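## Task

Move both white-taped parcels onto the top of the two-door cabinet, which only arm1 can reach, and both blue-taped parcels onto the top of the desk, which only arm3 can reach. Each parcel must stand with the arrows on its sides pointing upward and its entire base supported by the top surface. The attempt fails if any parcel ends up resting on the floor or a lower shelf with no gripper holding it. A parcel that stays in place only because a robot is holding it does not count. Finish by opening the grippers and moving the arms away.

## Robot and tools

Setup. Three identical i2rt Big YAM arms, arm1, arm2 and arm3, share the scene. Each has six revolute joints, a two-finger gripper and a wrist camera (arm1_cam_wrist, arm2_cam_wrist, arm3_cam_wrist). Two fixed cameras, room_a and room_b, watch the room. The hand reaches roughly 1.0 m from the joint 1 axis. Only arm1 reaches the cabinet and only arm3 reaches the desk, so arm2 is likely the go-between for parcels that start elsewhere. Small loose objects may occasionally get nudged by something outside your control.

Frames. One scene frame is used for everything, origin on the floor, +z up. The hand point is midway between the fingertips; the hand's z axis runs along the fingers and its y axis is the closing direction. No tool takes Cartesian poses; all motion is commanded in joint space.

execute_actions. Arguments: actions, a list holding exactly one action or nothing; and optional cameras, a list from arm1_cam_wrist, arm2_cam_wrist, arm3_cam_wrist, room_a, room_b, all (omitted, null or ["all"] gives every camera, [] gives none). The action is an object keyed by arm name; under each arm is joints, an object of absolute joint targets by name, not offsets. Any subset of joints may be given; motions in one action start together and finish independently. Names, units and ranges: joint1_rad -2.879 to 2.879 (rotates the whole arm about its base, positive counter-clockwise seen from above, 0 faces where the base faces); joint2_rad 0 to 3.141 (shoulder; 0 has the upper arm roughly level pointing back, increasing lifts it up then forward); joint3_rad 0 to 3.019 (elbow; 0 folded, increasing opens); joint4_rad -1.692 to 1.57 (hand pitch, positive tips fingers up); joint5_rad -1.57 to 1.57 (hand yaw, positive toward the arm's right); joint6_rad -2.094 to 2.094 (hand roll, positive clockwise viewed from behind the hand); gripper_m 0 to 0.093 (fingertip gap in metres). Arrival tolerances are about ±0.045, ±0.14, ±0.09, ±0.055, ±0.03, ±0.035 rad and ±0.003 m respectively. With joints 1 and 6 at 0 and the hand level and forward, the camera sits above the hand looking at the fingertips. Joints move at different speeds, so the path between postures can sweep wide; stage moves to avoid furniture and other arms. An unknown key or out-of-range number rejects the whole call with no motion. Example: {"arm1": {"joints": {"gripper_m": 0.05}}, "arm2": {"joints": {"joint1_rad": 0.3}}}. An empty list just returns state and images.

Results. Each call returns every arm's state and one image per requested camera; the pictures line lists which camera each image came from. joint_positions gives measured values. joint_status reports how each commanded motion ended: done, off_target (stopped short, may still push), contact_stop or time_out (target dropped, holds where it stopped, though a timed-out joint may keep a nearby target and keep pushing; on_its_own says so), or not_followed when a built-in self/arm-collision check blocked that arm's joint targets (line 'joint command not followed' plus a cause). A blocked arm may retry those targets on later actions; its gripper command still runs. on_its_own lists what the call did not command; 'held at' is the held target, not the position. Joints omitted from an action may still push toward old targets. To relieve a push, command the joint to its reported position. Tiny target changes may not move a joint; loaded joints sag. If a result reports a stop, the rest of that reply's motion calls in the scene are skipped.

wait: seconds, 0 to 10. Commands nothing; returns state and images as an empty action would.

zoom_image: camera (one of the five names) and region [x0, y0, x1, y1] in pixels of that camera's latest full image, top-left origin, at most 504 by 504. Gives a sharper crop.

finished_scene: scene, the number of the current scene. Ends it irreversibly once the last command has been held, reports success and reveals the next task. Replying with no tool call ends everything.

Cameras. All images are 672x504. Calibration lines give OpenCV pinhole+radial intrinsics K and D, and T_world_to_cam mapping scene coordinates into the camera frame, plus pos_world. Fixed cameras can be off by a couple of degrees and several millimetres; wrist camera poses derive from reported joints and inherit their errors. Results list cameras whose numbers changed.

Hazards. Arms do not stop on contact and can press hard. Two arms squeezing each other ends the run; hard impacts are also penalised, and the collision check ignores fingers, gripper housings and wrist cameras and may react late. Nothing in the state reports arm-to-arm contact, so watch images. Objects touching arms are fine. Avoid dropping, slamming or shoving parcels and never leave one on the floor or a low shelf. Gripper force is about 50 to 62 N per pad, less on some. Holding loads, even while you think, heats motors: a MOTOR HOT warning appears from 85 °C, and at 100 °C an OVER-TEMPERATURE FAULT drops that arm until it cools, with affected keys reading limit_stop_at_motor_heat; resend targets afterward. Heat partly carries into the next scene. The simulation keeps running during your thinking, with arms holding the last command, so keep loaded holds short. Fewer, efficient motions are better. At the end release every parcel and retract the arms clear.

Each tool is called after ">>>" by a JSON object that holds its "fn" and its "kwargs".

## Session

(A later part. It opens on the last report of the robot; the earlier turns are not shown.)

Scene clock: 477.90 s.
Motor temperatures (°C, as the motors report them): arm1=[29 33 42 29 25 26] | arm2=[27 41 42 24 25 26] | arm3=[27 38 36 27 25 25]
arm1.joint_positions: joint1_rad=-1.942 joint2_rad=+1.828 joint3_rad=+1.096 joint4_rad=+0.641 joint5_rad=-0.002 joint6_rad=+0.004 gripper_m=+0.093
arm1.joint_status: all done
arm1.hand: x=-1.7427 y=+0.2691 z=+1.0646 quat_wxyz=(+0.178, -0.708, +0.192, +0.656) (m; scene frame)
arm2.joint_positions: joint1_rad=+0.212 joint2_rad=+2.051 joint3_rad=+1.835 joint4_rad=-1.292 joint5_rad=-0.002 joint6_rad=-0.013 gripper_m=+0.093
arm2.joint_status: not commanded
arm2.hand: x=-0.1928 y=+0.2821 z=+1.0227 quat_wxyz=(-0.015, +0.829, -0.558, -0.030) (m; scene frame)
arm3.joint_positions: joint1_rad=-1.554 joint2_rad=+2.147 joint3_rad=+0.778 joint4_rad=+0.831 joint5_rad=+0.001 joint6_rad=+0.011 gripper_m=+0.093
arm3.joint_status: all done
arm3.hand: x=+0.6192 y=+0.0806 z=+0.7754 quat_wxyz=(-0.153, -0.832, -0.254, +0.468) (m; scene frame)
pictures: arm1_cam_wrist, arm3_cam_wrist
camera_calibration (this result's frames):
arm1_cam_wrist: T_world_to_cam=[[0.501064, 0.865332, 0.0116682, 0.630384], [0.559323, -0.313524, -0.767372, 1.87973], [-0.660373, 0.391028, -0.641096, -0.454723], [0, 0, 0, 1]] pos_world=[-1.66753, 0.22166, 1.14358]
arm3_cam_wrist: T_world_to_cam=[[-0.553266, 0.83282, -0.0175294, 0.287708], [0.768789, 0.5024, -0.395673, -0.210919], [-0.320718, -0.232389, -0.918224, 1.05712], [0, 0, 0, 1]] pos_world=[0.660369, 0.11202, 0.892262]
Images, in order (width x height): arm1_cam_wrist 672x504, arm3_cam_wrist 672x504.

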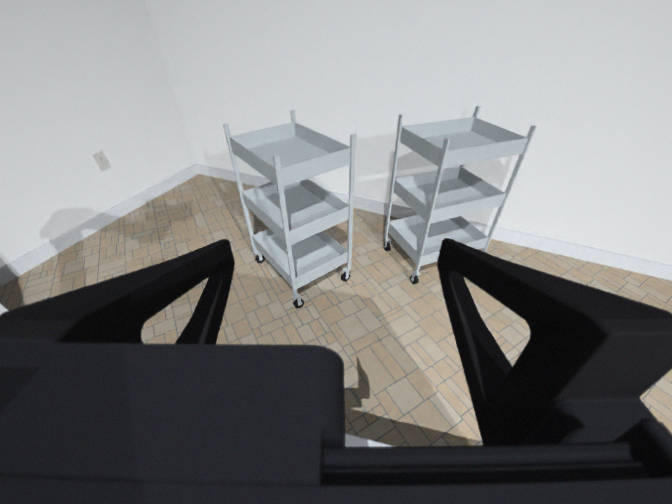

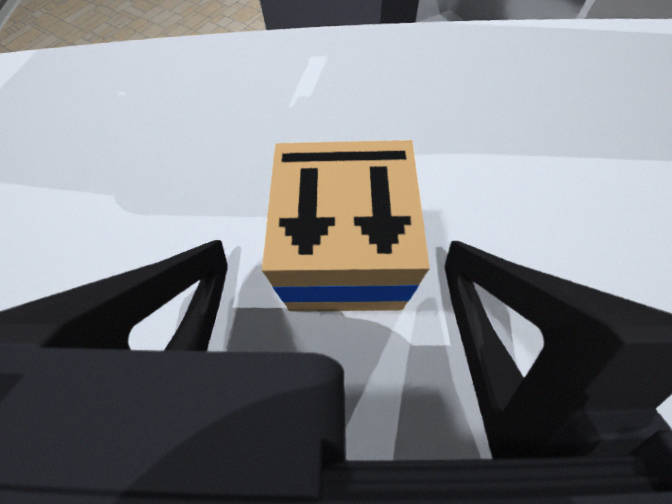

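>>> {"fn": "execute_actions", "kwargs": {"actions": [{"arm1":{"joints":{"joint2_rad":1.83,"joint3_rad":0.665,"joint4_rad":0.66}},"arm3":{"joints":{"gripper_m":0.03}}}], "cameras": ["arm1_cam_wrist","arm3_cam_wrist"]}}

Scene clock: 484.03 s.
Motor temperatures (°C, as the motors report them): arm1=[29 33 42 29 25 26] | arm2=[26 41 42 24 25 26] | arm3=[27 38 35 27 25 25]
arm1.joint_positions: joint1_rad=-1.942 joint2_rad=+1.833 joint3_rad=+0.654 joint4_rad=+0.642 joint5_rad=-0.002 joint6_rad=+0.004 gripper_m=+0.093
arm1.joint_status: all done
arm1.hand: x=-1.5981 y=+0.1853 z=+0.8598 quat_wxyz=(+0.131, -0.835, +0.227, +0.483) (m; scene frame)
arm2.joint_positions: joint1_rad=+0.212 joint2_rad=+2.051 joint3_rad=+1.835 joint4_rad=-1.292 joint5_rad=-0.002 joint6_rad=-0.013 gripper_m=+0.093
arm2.joint_status: not commanded
arm2.hand: x=-0.1928 y=+0.2821 z=+1.0227 quat_wxyz=(-0.015, +0.829, -0.558, -0.030) (m; scene frame)
arm3.joint_positions: joint1_rad=-1.554 joint2_rad=+2.147 joint3_rad=+0.778 joint4_rad=+0.831 joint5_rad=+0.001 joint6_rad=+0.011 gripper_m=+0.049
arm3.joint_status: gripper_m off_target (ended at +0.049, target +0.030)
arm3.hand: x=+0.6191 y=+0.0807 z=+0.7755 quat_wxyz=(-0.153, -0.832, -0.254, +0.468) (m; scene frame)
pictures: arm1_cam_wrist, arm3_cam_wrist
camera_calibration (this result's frames):
arm1_cam_wrist: T_world_to_cam=[[0.498626, 0.866773, 0.00877254, 0.631117], [0.790128, -0.450326, -0.415817, 1.70736], [-0.356468, 0.214268, -0.909406, 0.291286], [0, 0, 0, 1]] pos_world=[-1.55989, 0.159422, 0.969312]
arm3_cam_wrist: T_world_to_cam=[[-0.553222, 0.832845, -0.017733, 0.287685], [0.768738, 0.502207, -0.396018, -0.210525], [-0.320916, -0.232718, -0.918072, 1.05721], [0, 0, 0, 1]] pos_world=[0.660267, 0.11216, 0.892321]
Images, in order (width x height): arm1_cam_wrist 672x504, arm3_cam_wrist 672x504.

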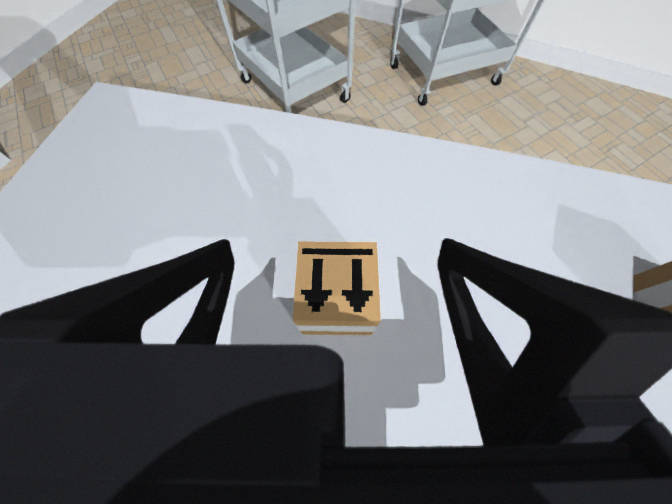

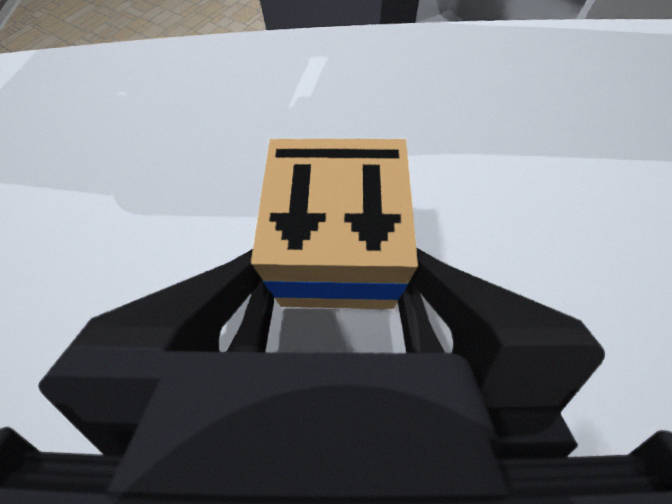

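>>> {"fn": "execute_actions", "kwargs": {"actions": [{"arm1":{"joints":{"joint2_rad":2.125,"joint3_rad":0.755,"joint4_rad":0.91}},"arm3":{"joints":{"gripper_m":0.075}}}], "cameras": ["arm1_cam_wrist"]}}

Scene clock: 496.07 s.
Motor temperatures (°C, as the motors report them): arm1=[29 33 41 29 25 26] | arm2=[26 41 42 24 25 26] | arm3=[27 38 35 27 25 25]
arm1.joint_positions: joint1_rad=-1.942 joint2_rad=+2.141 joint3_rad=+0.747 joint4_rad=+0.886 joint5_rad=-0.002 joint6_rad=+0.004 gripper_m=+0.093
arm1.joint_status: all done
arm1.hand: x=-1.6187 y=+0.1978 z=+0.7776 quat_wxyz=(+0.135, -0.828, +0.225, +0.496) (m; scene frame)
arm2.joint_positions: joint1_rad=+0.212 joint2_rad=+2.051 joint3_rad=+1.835 joint4_rad=-1.292 joint5_rad=-0.002 joint6_rad=-0.013 gripper_m=+0.093
arm2.joint_status: not commanded
arm2.hand: x=-0.1928 y=+0.2821 z=+1.0227 quat_wxyz=(-0.015, +0.829, -0.558, -0.030) (m; scene frame)
arm3.joint_positions: joint1_rad=-1.554 joint2_rad=+2.147 joint3_rad=+0.778 joint4_rad=+0.831 joint5_rad=+0.001 joint6_rad=+0.011 gripper_m=+0.075
arm3.joint_status: all done
arm3.hand: x=+0.6191 y=+0.0807 z=+0.7755 quat_wxyz=(-0.153, -0.832, -0.254, +0.468) (m; scene frame)
pictures: arm1_cam_wrist
camera_calibration (this result's frames):
arm1_cam_wrist: T_world_to_cam=[[0.49875, 0.866699, 0.00899959, 0.631362], [0.779304, -0.443864, -0.442345, 1.69691], [-0.379386, 0.227633, -0.8968, 0.156959], [0, 0, 0, 1]] pos_world=[-1.57775, 0.170269, 0.8857]
Images, in order (width x height): arm1_cam_wrist 672x504.

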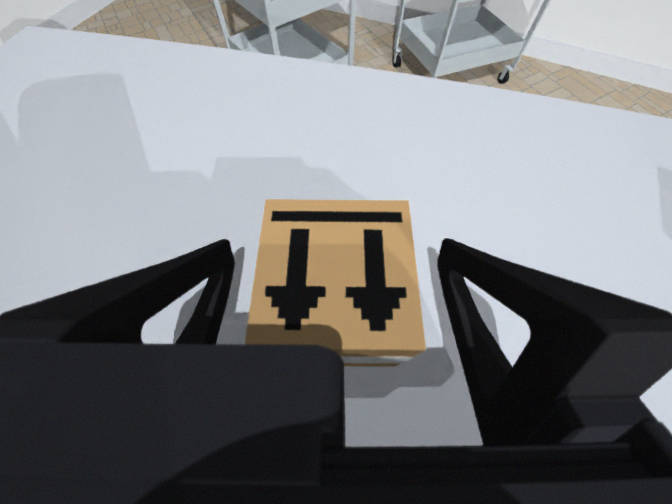

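>>> {"fn": "execute_actions", "kwargs": {"actions": [{"arm1":{"joints":{"gripper_m":0.03}},"arm3":{"joints":{"joint2_rad":2.18,"joint3_rad":0.835}}}], "cameras": ["arm1_cam_wrist","arm3_cam_wrist"]}}

Scene clock: 504.27 s.
Motor temperatures (°C, as the motors report them): arm1=[29 33 40 29 25 26] | arm2=[26 41 42 24 25 26] | arm3=[27 38 35 27 25 25]
arm1.joint_positions: joint1_rad=-1.942 joint2_rad=+2.141 joint3_rad=+0.747 joint4_rad=+0.886 joint5_rad=-0.001 joint6_rad=+0.003 gripper_m=+0.049
arm1.joint_status: gripper_m off_target (ended at +0.049, target +0.030)
arm1.hand: x=-1.6187 y=+0.1979 z=+0.7776 quat_wxyz=(+0.135, -0.828, +0.225, +0.496) (m; scene frame)
arm2.joint_positions: joint1_rad=+0.212 joint2_rad=+2.051 joint3_rad=+1.835 joint4_rad=-1.292 joint5_rad=-0.002 joint6_rad=-0.013 gripper_m=+0.093
arm2.joint_status: not commanded
arm2.hand: x=-0.1928 y=+0.2821 z=+1.0227 quat_wxyz=(-0.015, +0.829, -0.558, -0.030) (m; scene frame)
arm3.joint_positions: joint1_rad=-1.554 joint2_rad=+2.159 joint3_rad=+0.811 joint4_rad=+0.831 joint5_rad=+0.001 joint6_rad=+0.011 gripper_m=+0.075
arm3.joint_status: all done
arm3.hand: x=+0.6076 y=+0.0727 z=+0.7788 quat_wxyz=(-0.156, -0.827, -0.253, +0.477) (m; scene frame)
pictures: arm1_cam_wrist, arm3_cam_wrist
camera_calibration (this result's frames):
arm1_cam_wrist: T_world_to_cam=[[0.498882, 0.866617, 0.00951604, 0.631126], [0.77935, -0.443788, -0.442341, 1.69697], [-0.379117, 0.228092, -0.896797, 0.157301], [0, 0, 0, 1]] pos_world=[-1.57775, 0.170271, 0.885699]
arm3_cam_wrist: T_world_to_cam=[[-0.553412, 0.832709, -0.0182075, 0.288522], [0.761573, 0.497042, -0.41588, -0.176161], [-0.337257, -0.244019, -0.909237, 1.05855], [0, 0, 0, 1]] pos_world=[0.650832, 0.10561, 0.894461]
Images, in order (width x height): arm1_cam_wrist 672x504, arm3_cam_wrist 672x504.

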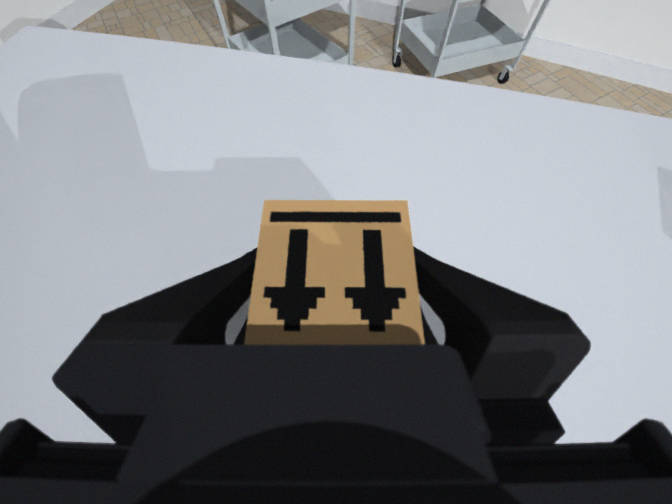

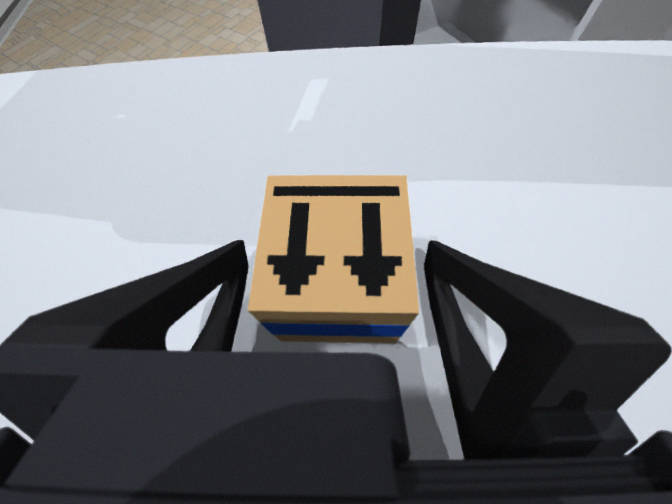

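>>> {"fn": "execute_actions", "kwargs": {"actions": [{"arm1":{"joints":{"joint2_rad":1.85,"joint4_rad":0.8}},"arm3":{"joints":{"gripper_m":0.03}}}], "cameras": ["arm1_cam_wrist","arm3_cam_wrist"]}}

Scene clock: 507.27 s.
Motor temperatures (°C, as the motors report them): arm1=[29 33 40 29 25 26] | arm2=[26 41 42 24 25 26] | arm3=[27 38 35 27 25 25]
arm1.joint_positions: joint1_rad=-1.942 joint2_rad=+1.846 joint3_rad=+0.747 joint4_rad=+0.810 joint5_rad=-0.001 joint6_rad=+0.003 gripper_m=+0.049
arm1.joint_status: all done
arm1.hand: x=-1.6462 y=+0.2133 z=+0.9268 quat_wxyz=(+0.158, -0.769, +0.209, +0.583) (m; scene frame)
arm2.joint_positions: joint1_rad=+0.212 joint2_rad=+2.051 joint3_rad=+1.835 joint4_rad=-1.292 joint5_rad=-0.002 joint6_rad=-0.013 gripper_m=+0.093
arm2.joint_status: not commanded
arm2.hand: x=-0.1928 y=+0.2821 z=+1.0227 quat_wxyz=(-0.015, +0.829, -0.558, -0.030) (m; scene frame)
arm3.joint_positions: joint1_rad=-1.554 joint2_rad=+2.159 joint3_rad=+0.811 joint4_rad=+0.832 joint5_rad=+0.001 joint6_rad=+0.011 gripper_m=+0.049
arm3.joint_status: gripper_m off_target (ended at +0.049, target +0.030)
arm3.hand: x=+0.6075 y=+0.0726 z=+0.7790 quat_wxyz=(-0.156, -0.827, -0.253, +0.478) (m; scene frame)
pictures: arm1_cam_wrist, arm3_cam_wrist
camera_calibration (this result's frames):
arm1_cam_wrist: T_world_to_cam=[[0.500066, 0.865918, 0.0110061, 0.630778], [0.678941, -0.384134, -0.625684, 1.78319], [-0.537563, 0.320355, -0.779999, -0.111611], [0, 0, 0, 1]] pos_world=[-1.58611, 0.174537, 1.02171]
arm3_cam_wrist: T_world_to_cam=[[-0.553583, 0.832602, -0.0179011, 0.288401], [0.761013, 0.49702, -0.41693, -0.174772], [-0.338239, -0.244428, -0.908762, 1.05897], [0, 0, 0, 1]] pos_world=[0.650841, 0.105583, 0.894643]
Images, in order (width x height): arm1_cam_wrist 672x504, arm3_cam_wrist 672x504.

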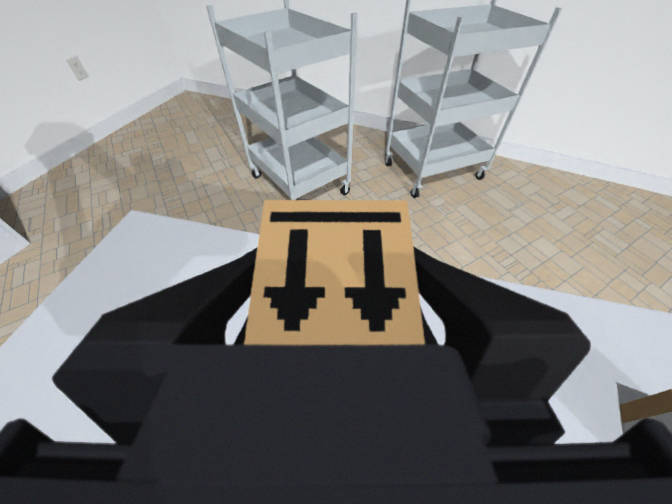

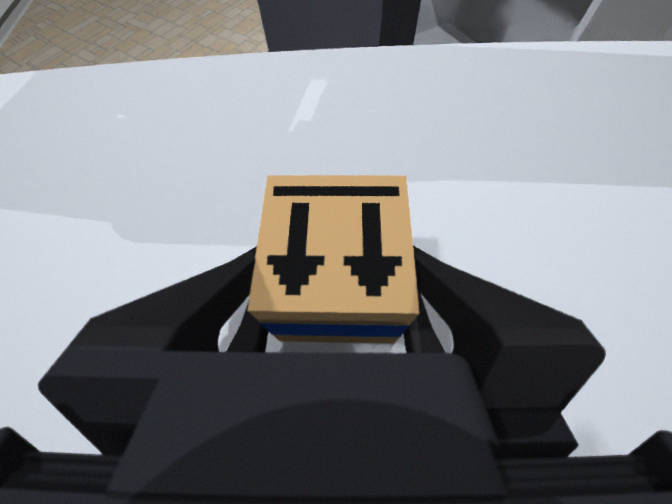

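>>> {"fn": "execute_actions", "kwargs": {"actions": [{"arm1":{"joints":{"joint3_rad":1.87,"joint4_rad":-1.52}},"arm3":{"joints":{"joint2_rad":1.87,"joint4_rad":0.75}}}], "cameras": ["arm1_cam_wrist","arm3_cam_wrist"]}}

Scene clock: 514.87 s.
Motor temperatures (°C, as the motors report them): arm1=[29 33 41 29 25 26] | arm2=[26 41 42 24 25 26] | arm3=[27 38 35 27 25 25]
arm1.joint_positions: joint1_rad=-1.942 joint2_rad=+1.851 joint3_rad=+1.813 joint4_rad=-1.508 joint5_rad=-0.001 joint6_rad=+0.003 gripper_m=+0.049
arm1.joint_status: all done
arm1.hand: x=-1.6276 y=+0.2017 z=+1.0760 quat_wxyz=(+0.007, -0.964, +0.263, +0.019) (m; scene frame)
arm2.joint_positions: joint1_rad=+0.212 joint2_rad=+2.051 joint3_rad=+1.835 joint4_rad=-1.292 joint5_rad=-0.002 joint6_rad=-0.013 gripper_m=+0.093
arm2.joint_status: not commanded
arm2.hand: x=-0.1928 y=+0.2821 z=+1.0227 quat_wxyz=(-0.015, +0.829, -0.558, -0.030) (m; scene frame)
arm3.joint_positions: joint1_rad=-1.554 joint2_rad=+1.857 joint3_rad=+0.811 joint4_rad=+0.757 joint5_rad=+0.001 joint6_rad=+0.011 gripper_m=+0.049
arm3.joint_status: all done
arm3.hand: x=+0.5784 y=+0.0538 z=+0.9385 quat_wxyz=(-0.184, -0.768, -0.234, +0.568) (m; scene frame)
pictures: arm1_cam_wrist, arm3_cam_wrist
camera_calibration (this result's frames):
arm1_cam_wrist: T_world_to_cam=[[0.497968, 0.867196, 0.000328456, 0.637681], [0.725414, -0.41676, 0.547801, 0.678971], [0.475187, -0.272549, -0.836609, 1.84737], [0, 0, 0, 1]] pos_world=[-1.68793, 0.233473, 1.17338]
arm3_cam_wrist: T_world_to_cam=[[-0.555979, 0.830893, -0.0224514, 0.296598], [0.66604, 0.429186, -0.610074, 0.163094], [-0.49727, -0.354142, -0.792026, 1.17778], [0, 0, 0, 1]] pos_world=[0.641951, 0.100663, 1.03899]
Images, in order (width x height): arm1_cam_wrist 672x504, arm3_cam_wrist 672x504.

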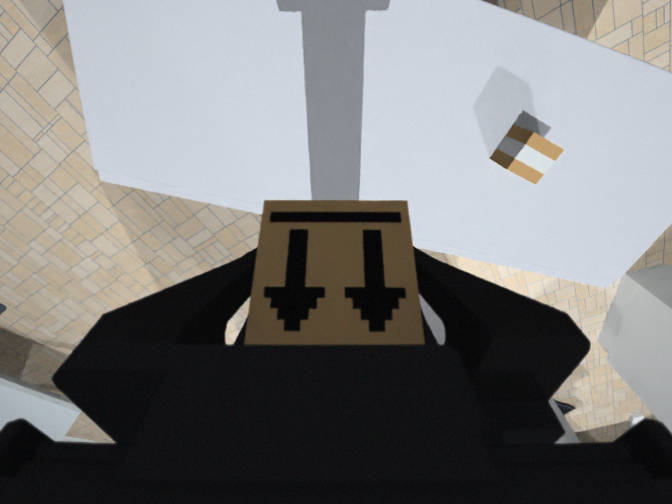

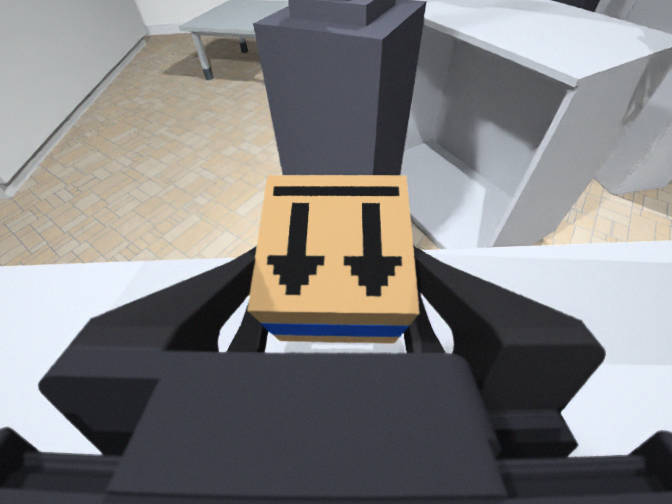

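>>> {"fn": "execute_actions", "kwargs": {"actions": []}}

Scene clock: 523.47 s.
Motor temperatures (°C, as the motors report them): arm1=[29 33 43 29 25 26] | arm2=[26 41 43 24 25 26] | arm3=[27 38 35 27 25 25]
arm1.joint_positions: joint1_rad=-1.942 joint2_rad=+1.851 joint3_rad=+1.813 joint4_rad=-1.508 joint5_rad=-0.001 joint6_rad=+0.003 gripper_m=+0.049
arm1.joint_status: all done
arm1.hand: x=-1.6276 y=+0.2017 z=+1.0760 quat_wxyz=(+0.007, -0.964, +0.263, +0.019) (m; scene frame)
arm2.joint_positions: joint1_rad=+0.212 joint2_rad=+2.051 joint3_rad=+1.835 joint4_rad=-1.292 joint5_rad=-0.002 joint6_rad=-0.013 gripper_m=+0.093
arm2.joint_status: not commanded
arm2.hand: x=-0.1928 y=+0.2821 z=+1.0227 quat_wxyz=(-0.015, +0.829, -0.558, -0.030) (m; scene frame)
arm3.joint_positions: joint1_rad=-1.554 joint2_rad=+1.857 joint3_rad=+0.811 joint4_rad=+0.757 joint5_rad=+0.001 joint6_rad=+0.011 gripper_m=+0.049
arm3.joint_status: all done
arm3.hand: x=+0.5784 y=+0.0538 z=+0.9385 quat_wxyz=(-0.184, -0.768, -0.234, +0.568) (m; scene frame)
pictures: arm1_cam_wrist, arm2_cam_wrist, arm3_cam_wrist, room_a, room_b
camera_calibration (this result's frames):
arm1_cam_wrist: T_world_to_cam=[[0.497968, 0.867196, 0.000328456, 0.637681], [0.725414, -0.41676, 0.547801, 0.678971], [0.475187, -0.272549, -0.836609, 1.84737], [0, 0, 0, 1]] pos_world=[-1.68793, 0.233473, 1.17338]
arm2_cam_wrist: T_world_to_cam=[[0.927221, 0.37451, -0.00175407, 0.07741], [0.318753, -0.786701, 0.528675, -0.251693], [0.196614, -0.490758, -0.848822, 1.16235], [0, 0, 0, 1]] pos_world=[-0.220083, 0.343434, 1.11983]
arm3_cam_wrist: T_world_to_cam=[[-0.555979, 0.830893, -0.0224514, 0.296598], [0.66604, 0.429186, -0.610074, 0.163094], [-0.49727, -0.354142, -0.792026, 1.17778], [0, 0, 0, 1]] pos_world=[0.641951, 0.100663, 1.03899]
Images, in order (width x height): arm1_cam_wrist 672x504, arm2_cam_wrist 672x504, arm3_cam_wrist 672x504, room_a 672x504, room_b 672x504.

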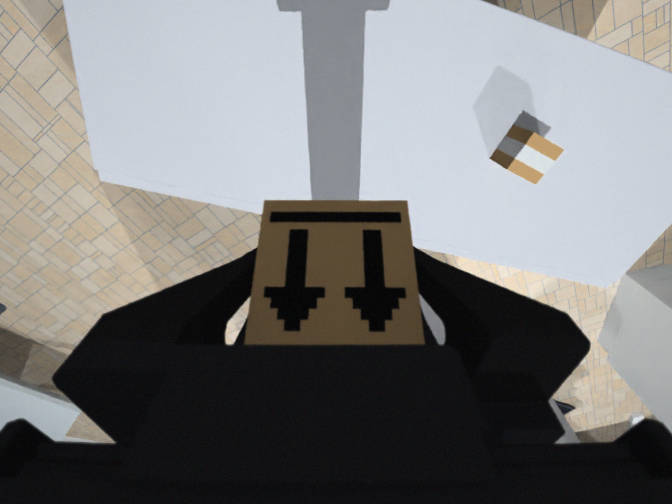

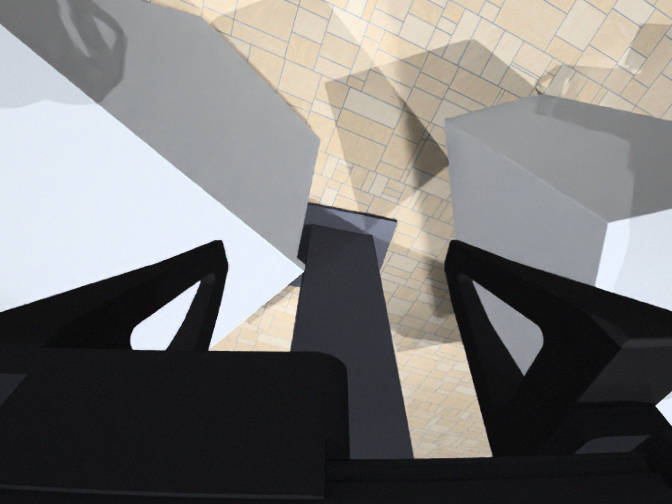

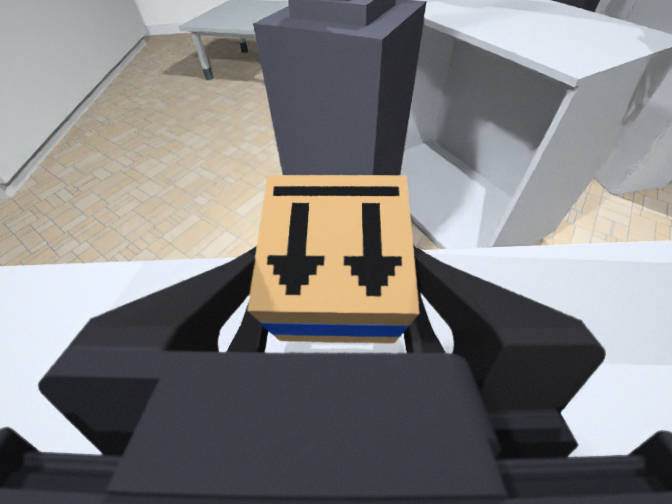

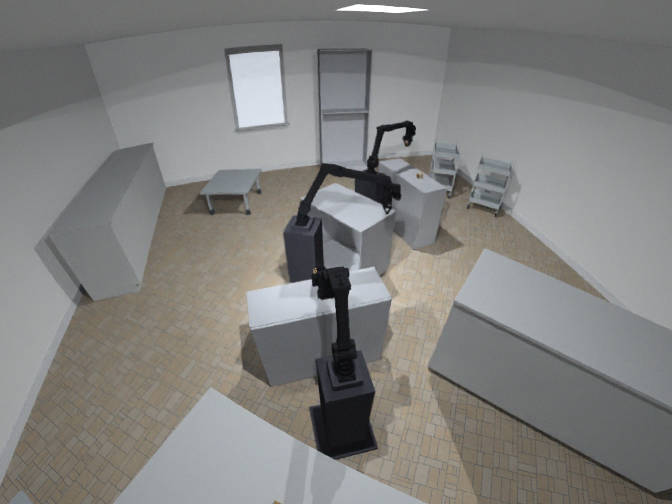

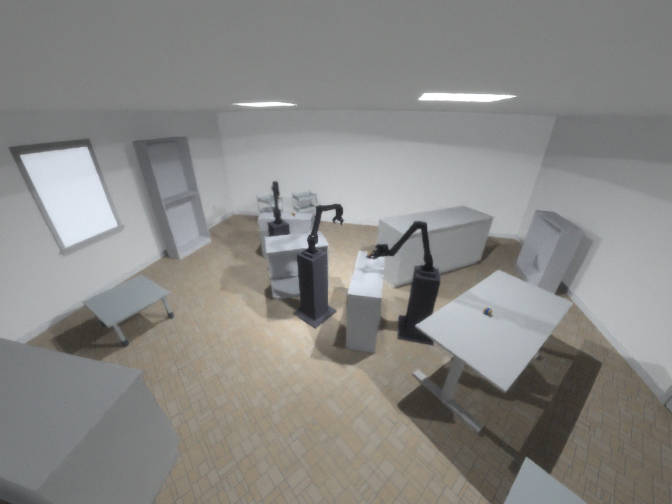

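>>> {"fn": "execute_actions", "kwargs": {"actions": [{"arm1":{"joints":{"joint2_rad":2.35,"joint3_rad":1.87,"joint4_rad":-1.55}},"arm3":{"joints":{"joint1_rad":1.25,"joint3_rad":1.95,"joint4_rad":0.0}}}]}}

Scene clock: 550.77 s.
Motor temperatures (°C, as the motors report them): arm1=[29 33 46 29 25 26] | arm2=[26 42 43 24 25 26] | arm3=[27 38 38 27 25 25]
arm1.joint_positions: joint1_rad=-1.942 joint2_rad=+2.360 joint3_rad=+1.837 joint4_rad=-1.540 joint5_rad=-0.002 joint6_rad=+0.003 gripper_m=+0.049
arm1.joint_status: all done
arm1.hand: x=-1.6079 y=+0.1914 z=+0.8024 quat_wxyz=(-0.060, -0.937, +0.256, -0.228) (m; scene frame)
arm2.joint_positions: joint1_rad=+0.212 joint2_rad=+2.051 joint3_rad=+1.835 joint4_rad=-1.292 joint5_rad=-0.002 joint6_rad=-0.013 gripper_m=+0.093
arm2.joint_status: not commanded
arm2.hand: x=-0.1928 y=+0.2821 z=+1.0227 quat_wxyz=(-0.015, +0.829, -0.558, -0.030) (m; scene frame)
arm3.joint_positions: joint1_rad=+1.256 joint2_rad=+1.883 joint3_rad=+1.888 joint4_rad=+0.010 joint5_rad=-0.003 joint6_rad=+0.011 gripper_m=+0.049
arm3.joint_status: all done
arm3.hand: x=+1.8848 y=+0.6375 z=+1.3466 quat_wxyz=(-0.707, +0.096, -0.693, -0.101) (m; scene frame)
pictures: arm1_cam_wrist, arm2_cam_wrist, arm3_cam_wrist, room_a, room_b
camera_calibration (this result's frames):
arm1_cam_wrist: T_world_to_cam=[[0.500061, 0.86598, -0.00412536, 0.644111], [0.397256, -0.225158, 0.889658, -0.0282774], [0.769498, -0.446522, -0.456608, 1.80791], [0, 0, 0, 1]] pos_world=[-1.70204, 0.243116, 0.853319]
arm2_cam_wrist: T_world_to_cam=[[0.927221, 0.37451, -0.00175407, 0.07741], [0.318753, -0.786701, 0.528675, -0.251693], [0.196614, -0.490758, -0.848822, 1.16235], [0, 0, 0, 1]] pos_world=[-0.220083, 0.343434, 1.11983]
arm3_cam_wrist: T_world_to_cam=[[0.264623, -0.964245, -0.0143756, 0.133906], [-0.549074, -0.138397, -0.824236, 2.23183], [0.792775, 0.226005, -0.566065, -0.748252], [0, 0, 0, 1]] pos_world=[1.7832, 0.607107, 1.41792]
Images, in order (width x height): arm1_cam_wrist 672x504, arm2_cam_wrist 672x504, arm3_cam_wrist 672x504, room_a 672x504, room_b 672x504.

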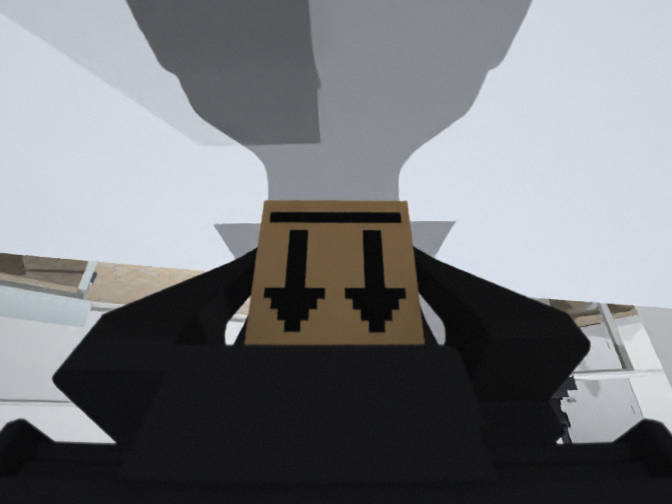

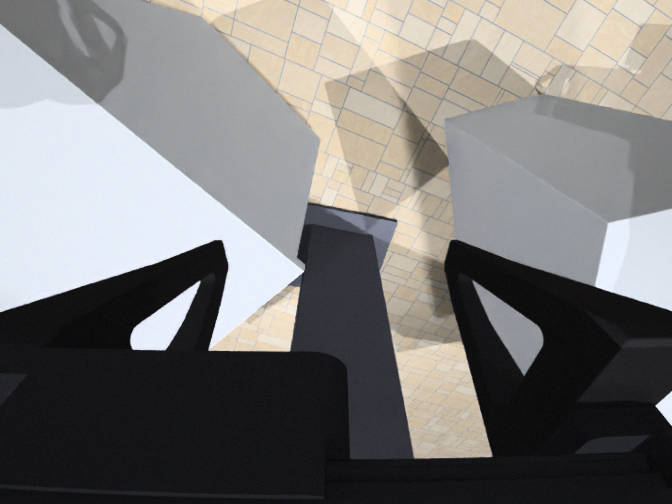

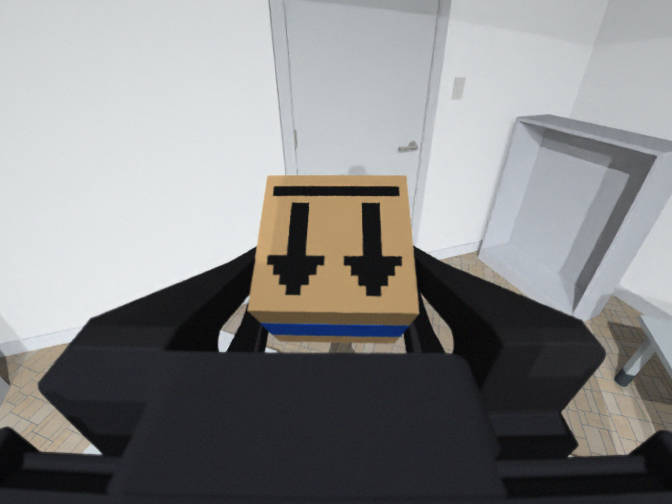

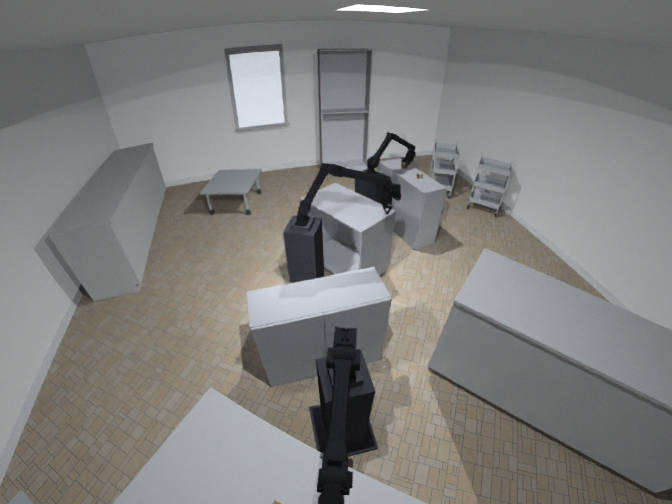

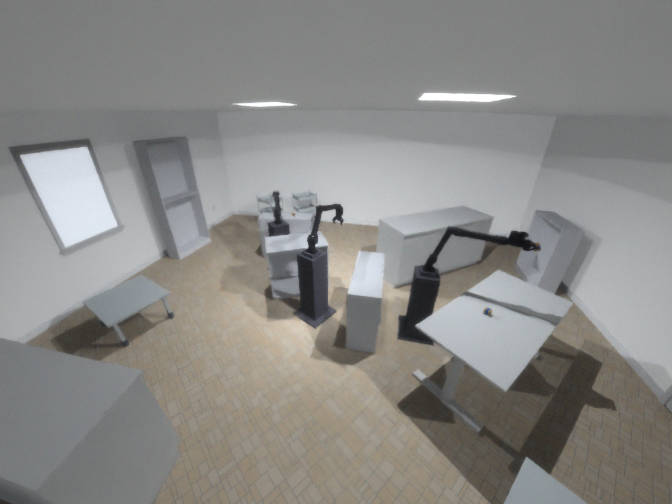

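>>> {"fn": "execute_actions", "kwargs": {"actions": [{"arm1":{"joints":{"joint2_rad":2.41,"joint4_rad":-1.49}},"arm3":{"joints":{"joint2_rad":2.35,"joint3_rad":2.06,"joint4_rad":-1.58}}}], "cameras": ["arm1_cam_wrist","arm3_cam_wrist","room_b"]}}

Scene clock: 561.97 s.
Motor temperatures (°C, as the motors report them): arm1=[29 34 44 29 25 26] | arm2=[26 42 43 24 25 26] | arm3=[27 39 42 27 25 25]
arm1.joint_positions: joint1_rad=-1.942 joint2_rad=+2.413 joint3_rad=+1.838 joint4_rad=-1.501 joint5_rad=-0.002 joint6_rad=+0.001 gripper_m=+0.049
arm1.joint_status: all done
arm1.hand: x=-1.6064 y=+0.1906 z=+0.7693 quat_wxyz=(-0.062, -0.936, +0.255, -0.234) (m; scene frame)
arm2.joint_positions: joint1_rad=+0.212 joint2_rad=+2.051 joint3_rad=+1.835 joint4_rad=-1.292 joint5_rad=-0.002 joint6_rad=-0.013 gripper_m=+0.093
arm2.joint_status: not commanded
arm2.hand: x=-0.1928 y=+0.2821 z=+1.0227 quat_wxyz=(-0.015, +0.829, -0.558, -0.030) (m; scene frame)
arm3.joint_positions: joint1_rad=+1.256 joint2_rad=+2.343 joint3_rad=+2.032 joint4_rad=-1.564 joint5_rad=-0.003 joint6_rad=+0.011 gripper_m=+0.049
arm3.joint_status: all done
arm3.hand: x=+1.6895 y=+0.5790 z=+0.8729 quat_wxyz=(+0.148, +0.131, -0.980, +0.023) (m; scene frame)
pictures: arm1_cam_wrist, arm3_cam_wrist, room_b
camera_calibration (this result's frames):
arm1_cam_wrist: T_world_to_cam=[[0.499437, 0.866335, -0.00508445, 0.643586], [0.387241, -0.217984, 0.895839, -0.0218888], [0.774989, -0.449384, -0.44435, 1.79123], [0, 0, 0, 1]] pos_world=[-1.70114, 0.242615, 0.818813]
arm3_cam_wrist: T_world_to_cam=[[0.258263, -0.965843, 0.021148, 0.103088], [-0.588291, -0.139868, 0.796461, 0.378492], [-0.766299, -0.218138, -0.604319, 2.07632], [0, 0, 0, 1]] pos_world=[1.78712, 0.60543, 0.951125]
Images, in order (width x height): arm1_cam_wrist 672x504, arm3_cam_wrist 672x504, room_b 672x504.

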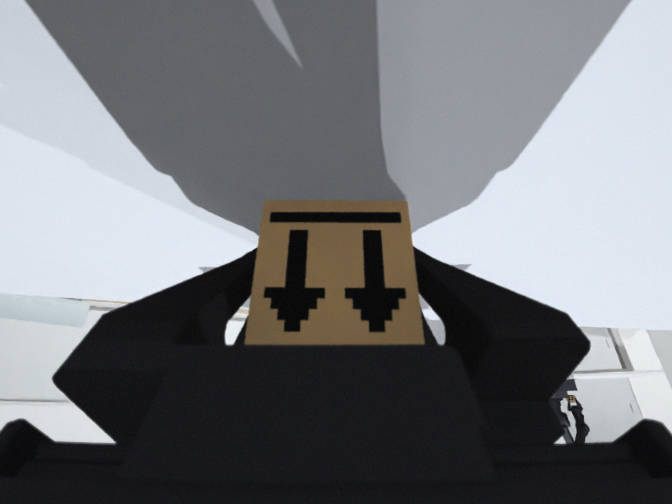

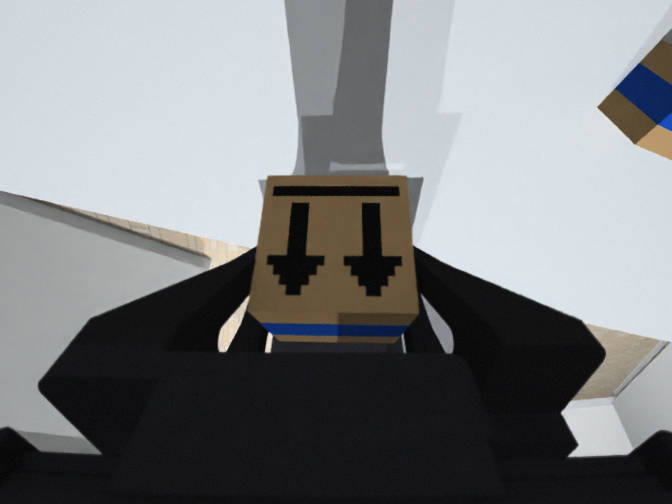

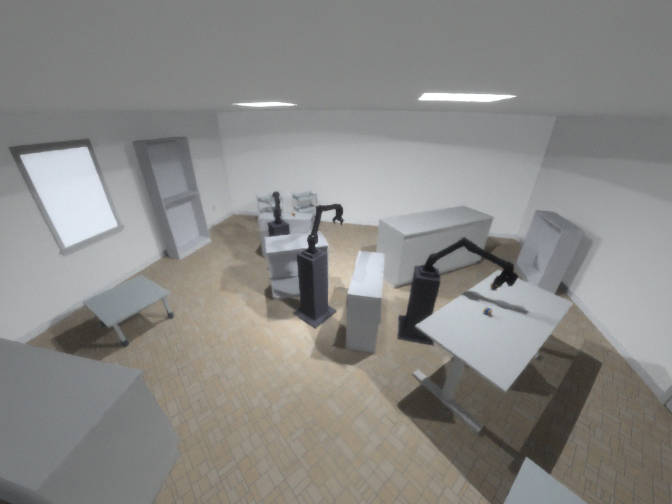

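>>> {"fn": "execute_actions", "kwargs": {"actions": [{"arm1":{"joints":{"joint2_rad":2.435}},"arm3":{"joints":{"joint2_rad":2.52}}}], "cameras": ["arm1_cam_wrist","arm3_cam_wrist"]}}

Scene clock: 572.70 s.
Motor temperatures (°C, as the motors report them): arm1=[29 34 44 29 25 26] | arm2=[26 42 43 24 25 26] | arm3=[27 40 41 27 25 25]
arm1.joint_positions: joint1_rad=-1.942 joint2_rad=+2.414 joint3_rad=+1.838 joint4_rad=-1.501 joint5_rad=-0.002 joint6_rad=+0.001 gripper_m=+0.049
arm1.joint_status: all done
arm1.hand: x=-1.6063 y=+0.1905 z=+0.7691 quat_wxyz=(-0.062, -0.936, +0.255, -0.235) (m; scene frame)
arm2.joint_positions: joint1_rad=+0.212 joint2_rad=+2.051 joint3_rad=+1.835 joint4_rad=-1.292 joint5_rad=-0.002 joint6_rad=-0.013 gripper_m=+0.093
arm2.joint_status: not commanded
arm2.hand: x=-0.1928 y=+0.2821 z=+1.0227 quat_wxyz=(-0.015, +0.829, -0.558, -0.030) (m; scene frame)
arm3.joint_positions: joint1_rad=+1.256 joint2_rad=+2.538 joint3_rad=+2.032 joint4_rad=-1.565 joint5_rad=-0.003 joint6_rad=+0.011 gripper_m=+0.049
arm3.joint_status: all done
arm3.hand: x=+1.6554 y=+0.5686 z=+0.7585 quat_wxyz=(+0.242, +0.128, -0.961, +0.037) (m; scene frame)
pictures: arm1_cam_wrist, arm3_cam_wrist
camera_calibration (this result's frames):
arm1_cam_wrist: T_world_to_cam=[[0.49944, 0.866334, -0.00508708, 0.643592], [0.386946, -0.217812, 0.896008, -0.0223804], [0.775134, -0.44947, -0.444008, 1.79105], [0, 0, 0, 1]] pos_world=[-1.70108, 0.242585, 0.818569]
arm3_cam_wrist: T_world_to_cam=[[0.261427, -0.964925, 0.02398, 0.0963696], [-0.428713, -0.0938206, 0.898556, 0.0803456], [-0.864789, -0.245187, -0.438204, 2.03121], [0, 0, 0, 1]] pos_world=[1.76582, 0.598555, 0.81558]
Images, in order (width x height): arm1_cam_wrist 672x504, arm3_cam_wrist 672x504.

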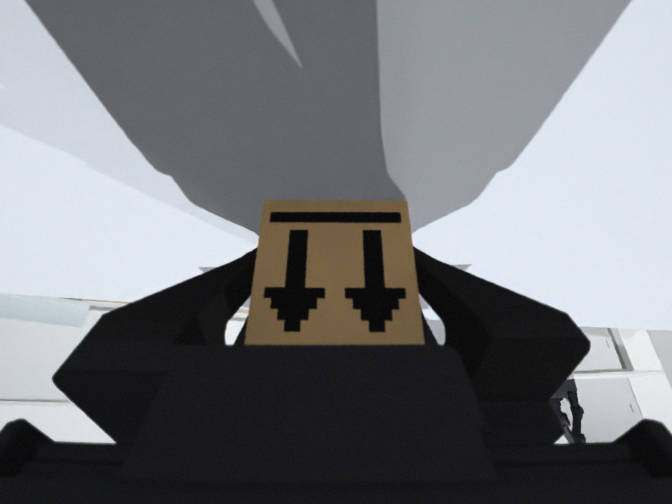

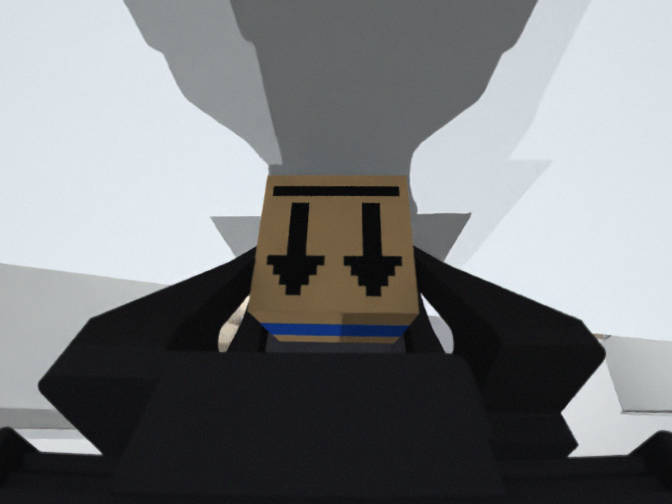

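>>> {"fn": "execute_actions", "kwargs": {"actions": [{"arm1":{"joints":{"gripper_m":0.093,"joint2_rad":2.414}},"arm3":{"joints":{"joint2_rad":2.565}}}], "cameras": ["arm1_cam_wrist","arm3_cam_wrist"]}}

Scene clock: 576.10 s.
Motor temperatures (°C, as the motors report them): arm1=[29 34 43 29 25 26] | arm2=[26 42 43 24 25 26] | arm3=[27 40 41 27 25 25]
arm1.joint_positions: joint1_rad=-1.942 joint2_rad=+2.414 joint3_rad=+1.838 joint4_rad=-1.501 joint5_rad=-0.002 joint6_rad=+0.001 gripper_m=+0.093
arm1.joint_status: all done
arm1.hand: x=-1.6063 y=+0.1905 z=+0.7691 quat_wxyz=(-0.062, -0.936, +0.255, -0.235) (m; scene frame)
arm2.joint_positions: joint1_rad=+0.212 joint2_rad=+2.051 joint3_rad=+1.835 joint4_rad=-1.292 joint5_rad=-0.002 joint6_rad=-0.013 gripper_m=+0.093
arm2.joint_status: not commanded
arm2.hand: x=-0.1928 y=+0.2821 z=+1.0227 quat_wxyz=(-0.015, +0.829, -0.558, -0.030) (m; scene frame)
arm3.joint_positions: joint1_rad=+1.256 joint2_rad=+2.540 joint3_rad=+2.032 joint4_rad=-1.565 joint5_rad=-0.003 joint6_rad=+0.011 gripper_m=+0.049
arm3.joint_status: all done
arm3.hand: x=+1.6549 y=+0.5685 z=+0.7572 quat_wxyz=(+0.243, +0.128, -0.961, +0.037) (m; scene frame)
pictures: arm1_cam_wrist, arm3_cam_wrist
camera_calibration (this result's frames):
arm1_cam_wrist: T_world_to_cam=[[0.49944, 0.866334, -0.00508708, 0.643592], [0.386946, -0.217812, 0.896008, -0.0223804], [0.775134, -0.44947, -0.444008, 1.79105], [0, 0, 0, 1]] pos_world=[-1.70108, 0.242585, 0.818569]
arm3_cam_wrist: T_world_to_cam=[[0.261467, -0.964914, 0.0240092, 0.0962911], [-0.426735, -0.0932515, 0.899556, 0.0769183], [-0.865755, -0.24545, -0.436145, 2.03034], [0, 0, 0, 1]] pos_world=[1.76542, 0.598432, 0.814019]
Images, in order (width x height): arm1_cam_wrist 672x504, arm3_cam_wrist 672x504.

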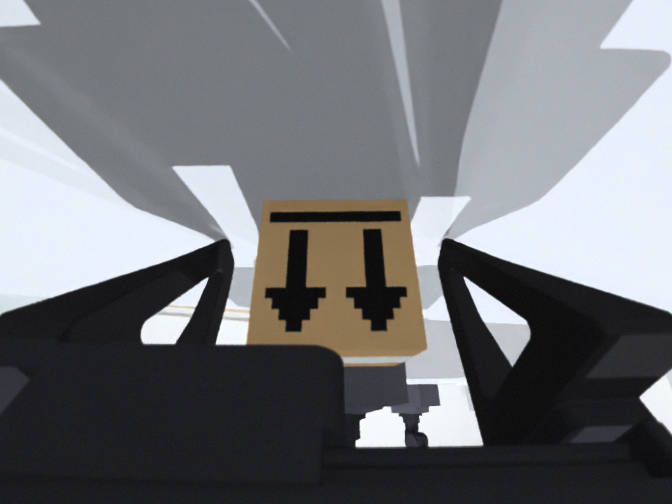

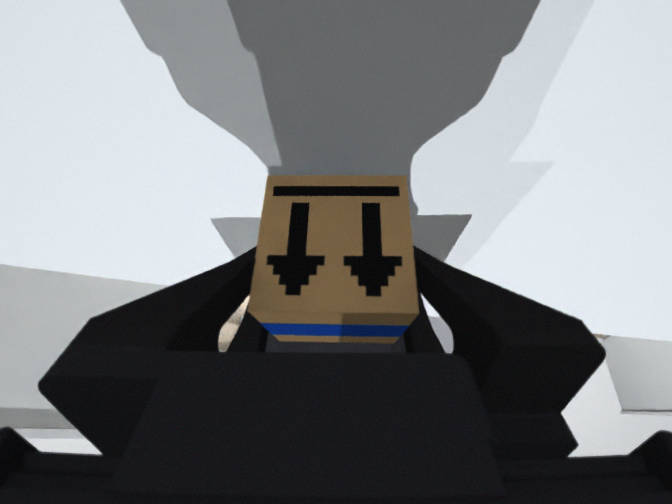

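>>> {"fn": "execute_actions", "kwargs": {"actions": [{"arm1":{"joints":{"joint2_rad":2.0}},"arm3":{"joints":{"joint2_rad":2.585}}}], "cameras": ["arm1_cam_wrist","arm3_cam_wrist"]}}

Scene clock: 581.77 s.
Motor temperatures (°C, as the motors report them): arm1=[29 34 43 29 25 26] | arm2=[26 42 43 24 25 26] | arm3=[27 40 40 27 25 25]
arm1.joint_positions: joint1_rad=-1.942 joint2_rad=+2.011 joint3_rad=+1.857 joint4_rad=-1.498 joint5_rad=-0.002 joint6_rad=+0.001 gripper_m=+0.093
arm1.joint_status: all done
arm1.hand: x=-1.6478 y=+0.2137 z=+1.0017 quat_wxyz=(-0.008, -0.964, +0.262, -0.032) (m; scene frame)
arm2.joint_positions: joint1_rad=+0.212 joint2_rad=+2.051 joint3_rad=+1.835 joint4_rad=-1.292 joint5_rad=-0.002 joint6_rad=-0.013 gripper_m=+0.093
arm2.joint_status: not commanded
arm2.hand: x=-0.1928 y=+0.2821 z=+1.0227 quat_wxyz=(-0.015, +0.829, -0.558, -0.030) (m; scene frame)
arm3.joint_positions: joint1_rad=+1.256 joint2_rad=+2.568 joint3_rad=+2.032 joint4_rad=-1.565 joint5_rad=-0.003 joint6_rad=+0.011 gripper_m=+0.049
arm3.joint_status: all done
arm3.hand: x=+1.6483 y=+0.5665 z=+0.7415 quat_wxyz=(+0.257, +0.127, -0.957, +0.039) (m; scene frame)
pictures: arm1_cam_wrist, arm3_cam_wrist
camera_calibration (this result's frames):
arm1_cam_wrist: T_world_to_cam=[[0.496738, 0.867899, -0.00144952, 0.636943], [0.671939, -0.383523, 0.633568, 0.558218], [0.549317, -0.315691, -0.773686, 1.86646], [0, 0, 0, 1]] pos_world=[-1.71676, 0.25051, 1.0913]
arm3_cam_wrist: T_world_to_cam=[[0.26196, -0.964771, 0.0243576, 0.0953376], [-0.402498, -0.0862798, 0.911346, 0.0353854], [-0.877139, -0.24854, -0.41092, 2.01909], [0, 0, 0, 1]] pos_world=[1.76029, 0.596857, 0.795114]
Images, in order (width x height): arm1_cam_wrist 672x504, arm3_cam_wrist 672x504.

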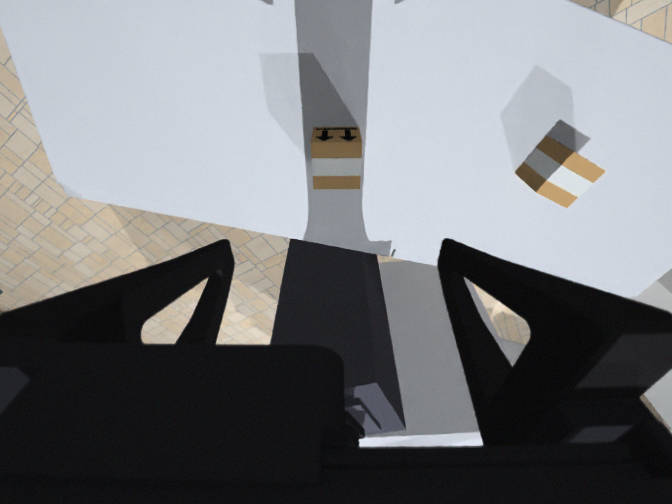

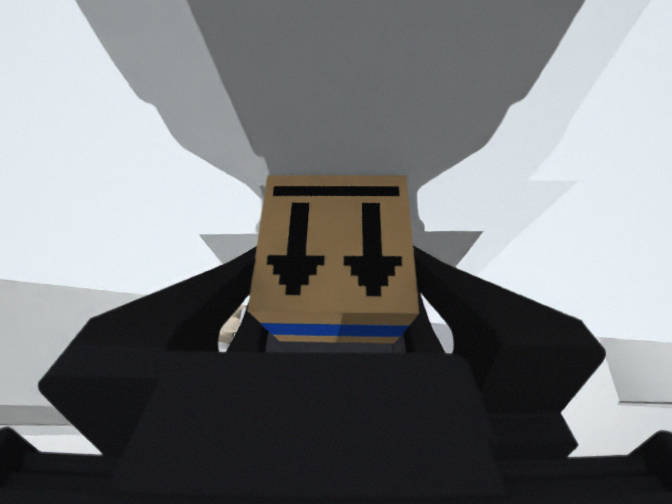

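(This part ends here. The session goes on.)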